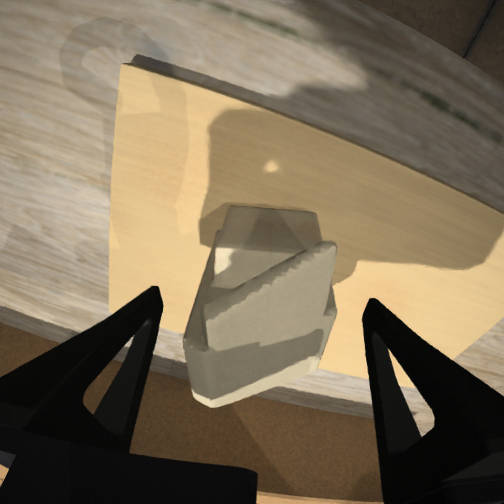

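Request:
execute_actions([
  {"rows": [[-0.8,1.42,0.38,0.97,0,0,1,-0.415,1.982,1.464,-1.045,0,0.935,0.9],[-0.8,1.42,0.38,0.97,0,0,1,-0.415,1.986,1.46,-1.038,0,0.935,0.85],[-0.8,1.42,0.38,0.97,0,0,1,-0.415,1.99,1.456,-1.03,0,0.935,0.8],[-0.8,1.42,0.38,0.97,0,0,1,-0.415,1.994,1.452,-1.022,0,0.935,0.75],[-0.8,1.42,0.38,0.97,0,0,1,-0.415,1.998,1.448,-1.015,0,0.935,0.7],[-0.8,1.42,0.38,0.97,0,0,1,-0.415,2.002,1.444,-1.01,0,0.935,0.65],[-0.8,1.42,0.38,0.97,0,0,1,-0.415,2.006,1.44,-1.008,0,0.935,0.6],[-0.8,1.42,0.38,0.97,0,0,1,-0.415,2.01,1.436,-1.008,0,0.935,0.55],[-0.8,1.42,0.38,0.97,0,0,1,-0.415,2.01,1.436,-1.008,0,0.935,0.5]], "steps": 15},
])

Scene clock: 234.17 s of 4800.00 s.
left_arm: end_effector_position=(+0.2083, -0.0570, +0.1817) grip_measured=+1.000 end_effector_quat_wxyz=(+0.613, +0.322, +0.659, -0.295) | right_arm: end_effector_position=(+0.3864, -0.4730, +0.0333) grip_measured=+0.503 end_effector_quat_wxyz=(-0.000, +0.579, +0.815, -0.001)
Joint positions: left_arm=[-0.805  1.423  0.391  0.957 -0.004  0.006  0.094] | right_arm=[-0.425  1.999  1.448 -1.021  0.003  0.928  0.071]
Joint velocities: left_arm=[ 0.007  0.002 -0.012 -0.022 -0.037 -0.037  0.   ] | right_arm=[-0.007  0.017  0.007 -0.022 -0.007 -0.007 -0.001]
Joint torques (N m, as the arm reports them, + toward a larger angle): left_arm=[ 0.45 -5.63  4.75  1.99  0.04 -0.07] | right_arm=[ 0.92 -9.03  6.02  0.8   0.02  0.03]
Motor temperatures (°C, as the motors report them): left_arm=[24 34 32 38 26 25] | right_arm=[25 40 35 30 24 25]
Steps of this call (steps 1 to 15: the robot went on to your last target; steps 16 to 90: nothing new was sent; then 9.70 s passed at rest; steps 91 to 105: all 15 steps of this action). Readings (joint positions):
91: left_arm=[-0.805 1.423 0.391 0.957 -0.004 0.006] | right_arm=[-0.425 1.969 1.478 -1.058 0.003 0.928]
92: left_arm=[-0.805 1.423 0.391 0.957 -0.004 0.006] | right_arm=[-0.425 1.969 1.478 -1.057 0.003 0.928]
94: left_arm=[-0.805 1.423 0.391 0.957 -0.004 0.006] | right_arm=[-0.425 1.969 1.477 -1.049 0.003 0.928]
98: left_arm=[-0.805 1.423 0.391 0.957 -0.004 0.006] | right_arm=[-0.425 1.977 1.463 -1.029 0.003 0.928]
105: the state above
camera_calibration (this result's frames):
cam_left_wrist: T_world_to_cam=[[-0.803592, -0.594143, -0.035136, 0.136277], [-0.302986, 0.45918, -0.835077, 0.266386], [0.512289, -0.660415, -0.54901, 0.0697771], [0, 0, 0, 1]] pos_world=[0.154476, 0.00473085, 0.265549]
cam_right_wrist: T_world_to_cam=[[-0.931395, -0.357599, -0.0680151, 0.194957], [-0.320079, 0.715582, 0.62088, 0.466146], [-0.173355, 0.600055, -0.78095, 0.499296], [0, 0, 0, 1]] pos_world=[0.417341, -0.563455, 0.113764]

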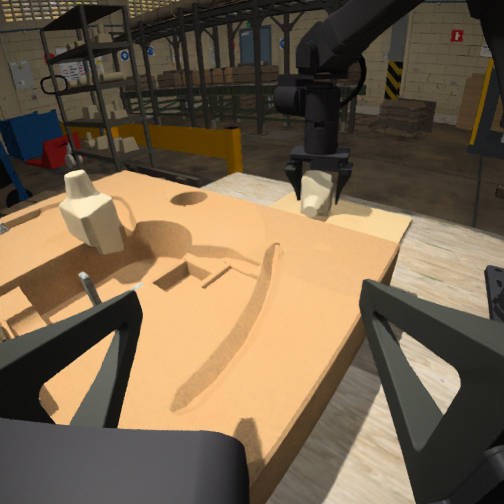

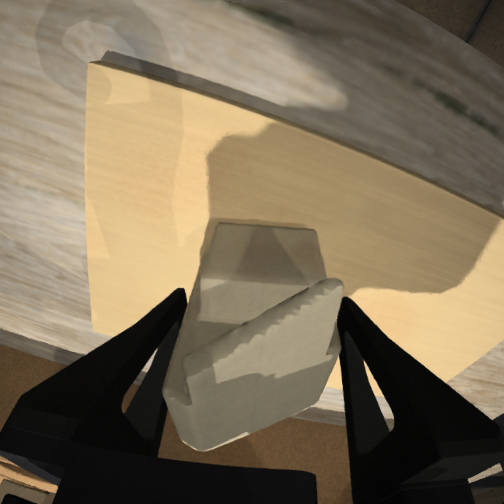

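Request:
zoom_image(camera="cam_left_wrist", region=[270, 140, 370, 230])

Region (270, 140, 370, 230) of cam_left_wrist's 504x504 image, scaled by 5.040, with more detail than that image has; it fills the top 454 rows of this view, and the rest is white.

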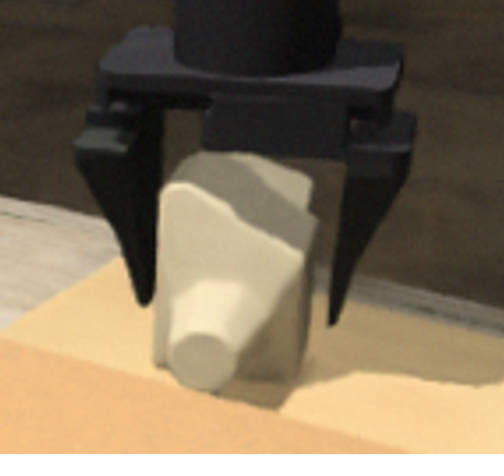

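Request:
execute_actions([
  {"rows": [[-0.8,1.42,0.38,0.97,0,0,1,-0.415,2.012,1.436,-1.0,0,0.935,0.46],[-0.8,1.42,0.38,0.97,0,0,1,-0.415,2.014,1.436,-0.995,0,0.935,0.42],[-0.8,1.42,0.38,0.97,0,0,1,-0.415,2.016,1.436,-0.995,0,0.935,0.38],[-0.8,1.42,0.38,0.97,0,0,1,-0.415,2.016,1.436,-0.995,0,0.935,0.35],[-0.8,1.42,0.38,0.97,0,0,1,-0.415,2.016,1.436,-0.995,0,0.935,0.32],[-0.8,1.42,0.38,0.97,0,0,1,-0.415,2.016,1.436,-0.995,0,0.935,0.29],[-0.8,1.42,0.38,0.97,0,0,1,-0.415,2.016,1.436,-0.995,0,0.935,0.27],[-0.8,1.42,0.38,0.97,0,0,1,-0.415,2.016,1.436,-0.995,0,0.935,0.25],[-0.8,1.42,0.38,0.97,0,0,1,-0.415,2.016,1.436,-0.995,0,0.935,0.23],[-0.8,1.42,0.38,0.97,0,0,1,-0.415,2.016,1.436,-0.995,0,0.935,0.21],[-0.8,1.42,0.38,0.97,0,0,1,-0.415,2.016,1.436,-0.995,0,0.935,0.195],[-0.8,1.42,0.38,0.97,0,0,1,-0.415,2.016,1.436,-0.995,0,0.935,0.18],[-0.8,1.42,0.38,0.97,0,0,1,-0.415,2.016,1.436,-0.995,0,0.935,0.17],[-0.8,1.42,0.38,0.97,0,0,1,-0.415,2.016,1.436,-0.995,0,0.935,0.16],[-0.8,1.42,0.38,0.97,0,0,1,-0.415,2.016,1.436,-0.995,0,0.935,0.15]], "steps": 15},
], pictures=false)

Request:
execute_actions([
  {"steps": 8},
])

Scene clock: 257.53 s of 4800.00 s.
left_arm: end_effector_position=(+0.2083, -0.0570, +0.1817) grip_measured=+1.000 end_effector_quat_wxyz=(+0.613, +0.322, +0.659, -0.295) | right_arm: end_effector_position=(+0.3897, -0.4744, +0.0334) grip_measured=+0.170 end_effector_quat_wxyz=(+0.007, +0.579, +0.815, +0.000)
Joint positions: left_arm=[-0.805  1.423  0.391  0.957 -0.004  0.006  0.094] | right_arm=[-0.425  1.999  1.448 -1.007  0.004  0.928  0.055]
Joint velocities: left_arm=[ 0.012  0.002 -0.007 -0.051  0.007  0.022  0.   ] | right_arm=[-0.022  0.007 -0.012 -0.007  0.007  0.037 -0.004]
Joint torques (N m, as the arm reports them, + toward a larger angle): left_arm=[ 0.44 -5.65  4.72  1.99  0.05 -0.07] | right_arm=[ 0.88 -8.56  6.05  0.81  0.    0.06]
Motor temperatures (°C, as the motors report them): left_arm=[24 34 32 38 26 25] | right_arm=[25 40 34 29 24 25]
Steps of this call (steps 1 to 15: the robot went on to your last target; steps 16 to 90: nothing new was sent; then 19.87 s passed at rest; steps 91 to 105: all 15 steps of this action). Readings (joint positions):
91: left_arm=[-0.805 1.423 0.391 0.957 -0.004 0.006] | right_arm=[-0.425 1.999 1.448 -1.016 0.003 0.928]
92: left_arm=[-0.805 1.423 0.391 0.957 -0.004 0.006] | right_arm=[-0.425 1.999 1.448 -1.014 0.003 0.928]
94: left_arm=[-0.805 1.423 0.391 0.957 -0.004 0.006] | right_arm=[-0.425 1.999 1.448 -1.010 0.003 0.928]
98: left_arm=[-0.805 1.423 0.391 0.957 -0.004 0.006] | right_arm=[-0.425 1.999 1.448 -1.007 0.003 0.928]
105: the state above

Scene clock: 257.80 s of 4800.00 s.
left_arm: end_effector_position=(+0.2083, -0.0570, +0.1817) grip_measured=+1.000 end_effector_quat_wxyz=(+0.613, +0.322, +0.659, -0.295) | right_arm: end_effector_position=(+0.3897, -0.4744, +0.0334) grip_measured=+0.169 end_effector_quat_wxyz=(+0.007, +0.579, +0.815, +0.000)
Joint positions: left_arm=[-0.805  1.423  0.391  0.957 -0.004  0.006  0.094] | right_arm=[-0.425  1.999  1.448 -1.007  0.004  0.928  0.055]
Joint velocities: left_arm=[-0.007 -0.007  0.002  0.022  0.022 -0.081  0.   ] | right_arm=[ 0.002  0.022 -0.007  0.037  0.037 -0.007  0.001]
Joint torques (N m, as the arm reports them, + toward a larger angle): left_arm=[ 0.43 -5.63  4.75  1.99  0.05 -0.07] | right_arm=[ 1.03 -8.43  6.11  0.8  -0.03  0.03]
Motor temperatures (°C, as the motors report them): left_arm=[24 34 32 38 26 25] | right_arm=[25 40 34 29 24 25]
Steps of this call (steps 1 to 8: the robot went on to your last target). Readings (joint positions):
1: left_arm=[-0.805 1.423 0.391 0.957 -0.004 0.006] | right_arm=[-0.425 1.999 1.448 -1.007 0.004 0.928]
2: left_arm=[-0.805 1.423 0.391 0.957 -0.004 0.006] | right_arm=[-0.425 1.999 1.448 -1.007 0.004 0.928]
4: left_arm=[-0.805 1.423 0.391 0.957 -0.004 0.006] | right_arm=[-0.425 1.999 1.448 -1.007 0.004 0.928]
8: the state above
camera_calibration (this result's frames):
cam_left_wrist: T_world_to_cam=[[-0.803592, -0.594143, -0.035136, 0.136277], [-0.302986, 0.45918, -0.835077, 0.266386], [0.512289, -0.660415, -0.54901, 0.0697771], [0, 0, 0, 1]] pos_world=[0.154476, 0.00473085, 0.265549]
cam_right_wrist: T_world_to_cam=[[-0.930586, -0.357653, -0.0780605, 0.197517], [-0.327811, 0.719242, 0.612561, 0.473151], [-0.16294, 0.59563, -0.786559, 0.494699], [0, 0, 0, 1]] pos_world=[0.419517, -0.564326, 0.114694]

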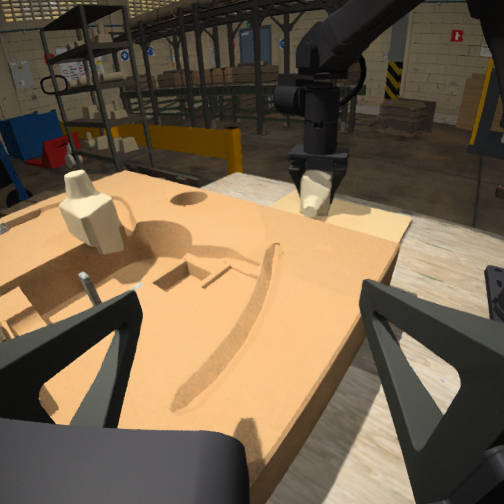

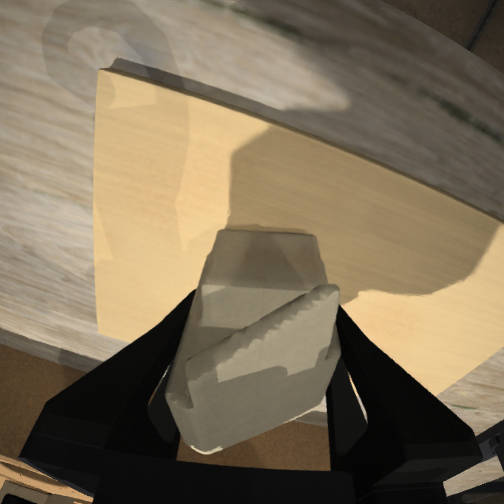

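Request:
execute_actions([
  {"rows": [[-0.8,1.42,0.38,0.97,0,0,1,-0.42,1.99,1.455,-1.03,0,0.935,0.135],[-0.8,1.42,0.38,0.97,0,0,1,-0.42,1.97,1.475,-1.06,0,0.935,0.135],[-0.8,1.42,0.38,0.97,0,0,1,-0.42,1.96,1.50,-1.10,0,0.935,0.135],[-0.8,1.42,0.38,0.97,0,0,1,-0.42,1.95,1.53,-1.14,0,0.935,0.135],[-0.8,1.42,0.38,0.97,0,0,1,-0.42,1.945,1.565,-1.18,0,0.935,0.135],[-0.8,1.42,0.38,0.97,0,0,1,-0.42,1.94,1.60,-1.22,0,0.935,0.135],[-0.8,1.42,0.38,0.97,0,0,1,-0.42,1.94,1.64,-1.26,0,0.935,0.135],[-0.8,1.42,0.38,0.97,0,0,1,-0.42,1.94,1.68,-1.30,0,0.93,0.135],[-0.8,1.42,0.38,0.97,0,0,1,-0.42,1.94,1.72,-1.34,0,0.90,0.135],[-0.8,1.42,0.38,0.97,0,0,1,-0.42,1.94,1.76,-1.38,0,0.86,0.135],[-0.8,1.42,0.38,0.97,0,0,1,-0.42,1.94,1.80,-1.41,0,0.81,0.135],[-0.8,1.42,0.38,0.97,0,0,1,-0.42,1.94,1.835,-1.44,0,0.75,0.135],[-0.8,1.42,0.38,0.97,0,0,1,-0.42,1.94,1.865,-1.46,0,0.68,0.135],[-0.8,1.42,0.38,0.97,0,0,1,-0.42,1.94,1.89,-1.47,0,0.60,0.135],[-0.8,1.42,0.38,0.97,0,0,1,-0.42,1.94,1.90,-1.47,0,0.52,0.135]], "steps": 15},
], pictures=false)

Request:
execute_actions([
  {"rows": [[-0.8,1.42,0.38,0.97,0,0,1,-0.42,1.94,1.90,-1.47,0,0.43,0.135],[-0.8,1.42,0.38,0.97,0,0,1,-0.42,1.94,1.90,-1.47,0,0.34,0.135],[-0.8,1.42,0.38,0.97,0,0,1,-0.42,1.94,1.90,-1.47,0,0.25,0.135],[-0.8,1.42,0.38,0.97,0,0,1,-0.42,1.94,1.90,-1.47,0,0.16,0.135],[-0.8,1.42,0.38,0.97,0,0,1,-0.415,1.94,1.90,-1.47,0,0.07,0.135],[-0.8,1.42,0.38,0.97,0,0,1,-0.405,1.94,1.90,-1.47,0,-0.02,0.135],[-0.8,1.42,0.38,0.97,0,0,1,-0.39,1.94,1.90,-1.47,0,-0.11,0.135],[-0.8,1.42,0.38,0.97,0,0,1,-0.37,1.94,1.90,-1.47,0,-0.20,0.135],[-0.8,1.42,0.38,0.97,0,0,1,-0.35,1.94,1.90,-1.47,0,-0.29,0.135],[-0.8,1.42,0.38,0.97,0,0,1,-0.33,1.94,1.90,-1.47,0,-0.38,0.135],[-0.8,1.42,0.38,0.97,0,0,1,-0.31,1.94,1.90,-1.47,0,-0.47,0.135],[-0.8,1.42,0.38,0.97,0,0,1,-0.29,1.94,1.90,-1.47,0,-0.56,0.135],[-0.8,1.42,0.38,0.97,0,0,1,-0.27,1.94,1.90,-1.47,0,-0.65,0.135],[-0.8,1.42,0.38,0.97,0,0,1,-0.25,1.94,1.90,-1.47,0,-0.74,0.135],[-0.8,1.42,0.38,0.97,0,0,1,-0.23,1.94,1.90,-1.47,0,-0.82,0.135]], "steps": 15},
])

Scene clock: 291.23 s of 4800.00 s.
left_arm: end_effector_position=(+0.2083, -0.0570, +0.1817) grip_measured=+1.000 end_effector_quat_wxyz=(+0.613, +0.322, +0.659, -0.295) | right_arm: end_effector_position=(+0.4101, -0.4808, +0.1409) grip_measured=+0.169 end_effector_quat_wxyz=(+0.040, +0.503, +0.863, +0.007)
Joint positions: left_arm=[-0.805  1.423  0.391  0.957 -0.004  0.006  0.094] | right_arm=[-0.425  1.974  1.841 -1.358  0.004  0.747  0.055]
Joint velocities: left_arm=[ 0.002 -0.007 -0.002 -0.081 -0.007  0.007  0.   ] | right_arm=[-0.007 -0.193  0.75  -0.52  -0.037 -1.516 -0.001]
Joint torques (N m, as the arm reports them, + toward a larger angle): left_arm=[ 0.43 -5.62  4.74  1.99  0.05 -0.07] | right_arm=[  0.37 -11.63   8.77   0.43   0.01  -0.08]
Motor temperatures (°C, as the motors report them): left_arm=[24 34 32 38 26 25] | right_arm=[25 40 34 29 24 25]
Steps of this call (steps 1 to 15: the robot went on to your last target; steps 16 to 90: nothing new was sent; then 29.93 s passed at rest; steps 91 to 105: all 15 steps of this action). Readings (joint positions):
91: left_arm=[-0.805 1.423 0.391 0.957 -0.004 0.006] | right_arm=[-0.425 1.999 1.448 -1.008 0.004 0.928]
92: left_arm=[-0.805 1.423 0.391 0.957 -0.004 0.006] | right_arm=[-0.425 1.999 1.448 -1.010 0.004 0.928]
94: left_arm=[-0.805 1.423 0.391 0.957 -0.004 0.006] | right_arm=[-0.425 1.999 1.461 -1.036 0.004 0.928]
98: left_arm=[-0.805 1.423 0.391 0.957 -0.004 0.006] | right_arm=[-0.425 1.999 1.570 -1.166 0.004 0.928]
105: the state above

Scene clock: 291.73 s of 4800.00 s.
left_arm: end_effector_position=(+0.2083, -0.0570, +0.1817) grip_measured=+1.000 end_effector_quat_wxyz=(+0.613, +0.322, +0.659, -0.295) | right_arm: end_effector_position=(+0.4076, -0.4215, +0.1577) grip_measured=+0.169 end_effector_quat_wxyz=(+0.020, -0.143, +0.989, -0.010)
Joint positions: left_arm=[-0.805  1.423  0.391  0.957 -0.004  0.006  0.094] | right_arm=[-0.275  1.953  1.881 -1.454  0.007 -0.446  0.055]
Joint velocities: left_arm=[-0.007 -0.017 -0.012 -0.007  0.037  0.022  0.   ] | right_arm=[ 0.667 -0.012 -0.022  0.037 -0.037 -2.513  0.   ]
Joint torques (N m, as the arm reports them, + toward a larger angle): left_arm=[ 0.47 -5.62  4.75  1.99  0.05 -0.07] | right_arm=[  0.41 -10.54   9.22   0.61  -0.03  -0.03]
Motor temperatures (°C, as the motors report them): left_arm=[24 34 32 38 26 25] | right_arm=[25 40 34 29 24 25]
Steps of this call (steps 1 to 15: all 15 steps of this action). Readings (joint positions):
1: left_arm=[-0.805 1.423 0.391 0.957 -0.004 0.006] | right_arm=[-0.425 1.967 1.861 -1.372 0.004 0.690]
2: left_arm=[-0.805 1.423 0.391 0.957 -0.004 0.006] | right_arm=[-0.425 1.960 1.873 -1.384 0.004 0.626]
4: left_arm=[-0.805 1.423 0.391 0.957 -0.004 0.006] | right_arm=[-0.425 1.952 1.881 -1.406 0.004 0.483]
8: left_arm=[-0.805 1.423 0.391 0.957 -0.004 0.006] | right_arm=[-0.415 1.953 1.881 -1.443 0.005 0.162]
15: the state above
camera_calibration (this result's frames):
cam_left_wrist: T_world_to_cam=[[-0.803592, -0.594143, -0.035136, 0.136277], [-0.302986, 0.45918, -0.835077, 0.266386], [0.512289, -0.660415, -0.54901, 0.0697771], [0, 0, 0, 1]] pos_world=[0.154476, 0.00473085, 0.265549]
cam_right_wrist: T_world_to_cam=[[0.315093, -0.948043, -0.0439413, -0.519162], [-0.754989, -0.278446, 0.593682, 0.121461], [-0.575072, -0.15389, -0.803499, 0.418648], [0, 0, 0, 1]] pos_world=[0.496039, -0.393942, 0.241461]

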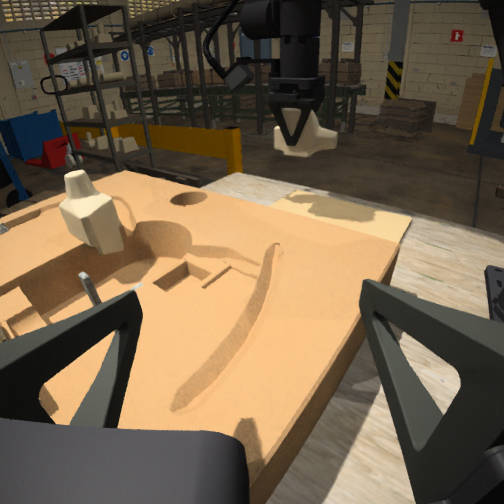

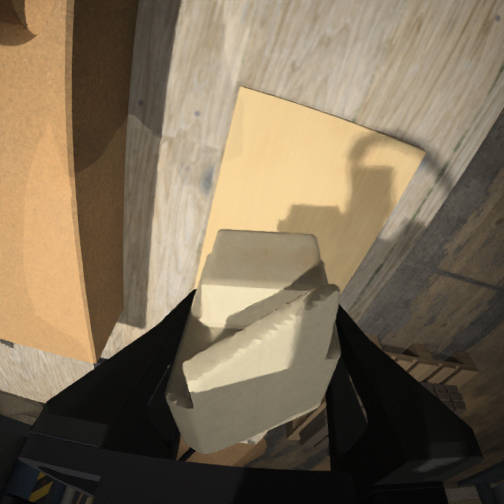

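Request:
execute_actions([
  {"rows": [[-0.8,1.42,0.38,0.97,0,0,1,-0.215,1.95,1.89,-1.46,0,-0.85,0.135],[-0.8,1.42,0.38,0.97,0,0,1,-0.195,1.955,1.88,-1.46,0,-0.88,0.135],[-0.8,1.42,0.38,0.97,0,0,1,-0.17,1.96,1.875,-1.455,0,-0.91,0.135],[-0.8,1.42,0.38,0.97,0,0,1,-0.14,1.965,1.87,-1.45,0,-0.94,0.135],[-0.8,1.42,0.38,0.97,0,0,1,-0.11,1.97,1.865,-1.445,0,-0.97,0.135],[-0.8,1.42,0.38,0.97,0,0,1,-0.08,1.975,1.86,-1.44,0,-1.0,0.135],[-0.8,1.42,0.38,0.97,0,0,1,-0.05,1.98,1.85,-1.43,0,-1.02,0.135],[-0.8,1.42,0.38,0.97,0,0,1,-0.02,1.98,1.84,-1.42,0,-1.035,0.135],[-0.8,1.42,0.38,0.97,0,0,1,0.01,1.98,1.83,-1.41,0,-1.035,0.135],[-0.8,1.42,0.38,0.97,0,0,1,0.04,1.98,1.82,-1.40,0,-1.035,0.135],[-0.8,1.42,0.38,0.97,0,0,1,0.065,1.98,1.81,-1.395,0,-1.035,0.135],[-0.8,1.42,0.38,0.97,0,0,1,0.085,1.98,1.80,-1.39,0,-1.035,0.135],[-0.8,1.42,0.38,0.97,0,0,1,0.10,1.98,1.795,-1.39,0,-1.035,0.135],[-0.8,1.42,0.38,0.97,0,0,1,0.11,1.98,1.79,-1.39,0,-1.035,0.135],[-0.8,1.42,0.38,0.97,0,0,1,0.115,1.98,1.79,-1.39,0,-1.035,0.135]], "steps": 15},
], pictures=false)

Request:
execute_actions([
  {"steps": 12},
])

Scene clock: 312.80 s of 4800.00 s.
left_arm: end_effector_position=(+0.2083, -0.0570, +0.1817) grip_measured=+1.000 end_effector_quat_wxyz=(+0.613, +0.322, +0.659, -0.295) | right_arm: end_effector_position=(+0.3986, -0.2755, +0.1271) grip_measured=+0.169 end_effector_quat_wxyz=(-0.004, -0.580, +0.814, +0.004)
Joint positions: left_arm=[-0.805  1.423  0.391  0.957 -0.004  0.006  0.094] | right_arm=[ 0.111  1.981  1.799 -1.399 -0.004 -1.01   0.055]
Joint velocities: left_arm=[ 0.012  0.007  0.007  0.081 -0.007  0.007  0.   ] | right_arm=[ 0.418  0.076 -0.178  0.051 -0.139 -0.168  0.   ]
Joint torques (N m, as the arm reports them, + toward a larger angle): left_arm=[ 0.46 -5.62  4.75  1.99  0.04 -0.07] | right_arm=[ -2.03 -10.15   7.58   0.65   0.25  -0.14]
Motor temperatures (°C, as the motors report them): left_arm=[24 34 32 38 26 25] | right_arm=[25 45 36 28 24 25]
Steps of this call (steps 1 to 60: the robot went on to your last target; steps 61 to 100: nothing new was sent; then 17.23 s passed at rest; steps 101 to 115: all 15 steps of this action). Readings (joint positions):
101: left_arm=[-0.805 1.423 0.391 0.957 -0.004 0.006] | right_arm=[-0.221 1.974 1.878 -1.456 -0.009 -0.817]
102: left_arm=[-0.805 1.423 0.391 0.957 -0.004 0.006] | right_arm=[-0.220 1.974 1.878 -1.456 -0.008 -0.827]
104: left_arm=[-0.805 1.423 0.391 0.957 -0.004 0.006] | right_arm=[-0.205 1.974 1.878 -1.456 0.001 -0.857]
108: left_arm=[-0.805 1.423 0.391 0.957 -0.004 0.006] | right_arm=[-0.102 1.974 1.862 -1.442 0.012 -0.941]
115: the state above

Scene clock: 313.20 s of 4800.00 s.
left_arm: end_effector_position=(+0.2083, -0.0570, +0.1817) grip_measured=+1.000 end_effector_quat_wxyz=(+0.613, +0.322, +0.659, -0.295) | right_arm: end_effector_position=(+0.3964, -0.2703, +0.1227) grip_measured=+0.169 end_effector_quat_wxyz=(-0.008, -0.592, +0.806, +0.008)
Joint positions: left_arm=[-0.805  1.423  0.391  0.957 -0.004  0.006  0.094] | right_arm=[ 0.123  1.986  1.79  -1.394 -0.009 -1.026  0.055]
Joint velocities: left_arm=[ 0.022  0.002 -0.002 -0.051  0.007  0.022  0.   ] | right_arm=[-0.007 -0.027  0.002  0.037  0.007 -0.022  0.   ]
Joint torques (N m, as the arm reports them, + toward a larger angle): left_arm=[ 0.46 -5.63  4.75  1.99  0.05 -0.07] | right_arm=[ -0.8  -10.38   7.57   0.7    0.13  -0.14]
Motor temperatures (°C, as the motors report them): left_arm=[24 34 32 38 26 25] | right_arm=[25 45 36 28 24 25]
Steps of this call (steps 1 to 12: the robot went on to your last target). Readings (joint positions):
1: left_arm=[-0.805 1.423 0.391 0.957 -0.004 0.006] | right_arm=[0.122 1.983 1.795 -1.399 -0.007 -1.014]
2: left_arm=[-0.805 1.423 0.391 0.957 -0.004 0.006] | right_arm=[0.128 1.985 1.792 -1.399 -0.010 -1.017]
4: left_arm=[-0.805 1.423 0.391 0.957 -0.004 0.006] | right_arm=[0.127 1.986 1.790 -1.399 -0.009 -1.021]
8: left_arm=[-0.805 1.423 0.391 0.957 -0.004 0.006] | right_arm=[0.123 1.986 1.790 -1.396 -0.009 -1.025]
12: the state above
camera_calibration (this result's frames):
cam_left_wrist: T_world_to_cam=[[-0.803592, -0.594143, -0.035136, 0.136277], [-0.302986, 0.45918, -0.835077, 0.266386], [0.512289, -0.660415, -0.54901, 0.0697771], [0, 0, 0, 1]] pos_world=[0.154476, 0.00473085, 0.265549]
cam_right_wrist: T_world_to_cam=[[0.958898, -0.268384, -0.0921079, -0.43948], [-0.15489, -0.767068, 0.622588, -0.197686], [-0.237746, -0.582732, -0.77711, 0.15445], [0, 0, 0, 1]] pos_world=[0.427516, -0.179585, 0.202622]

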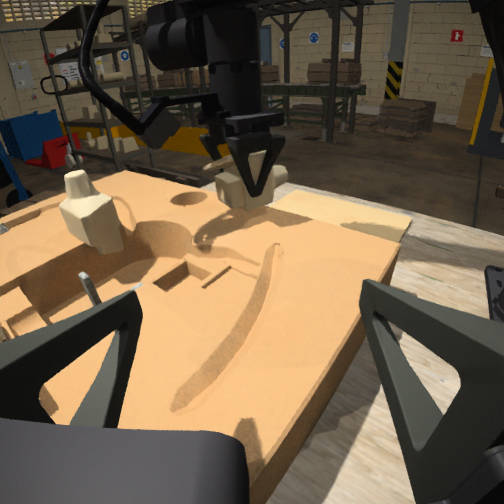

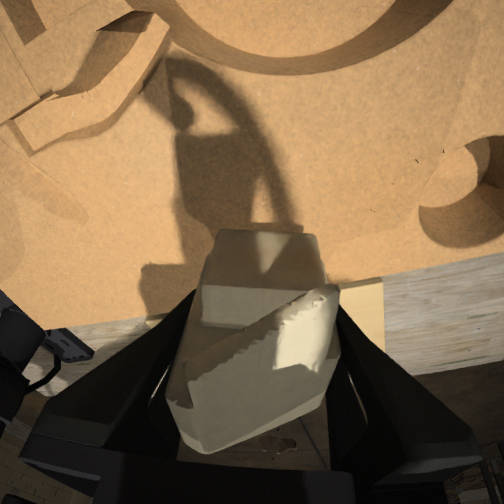

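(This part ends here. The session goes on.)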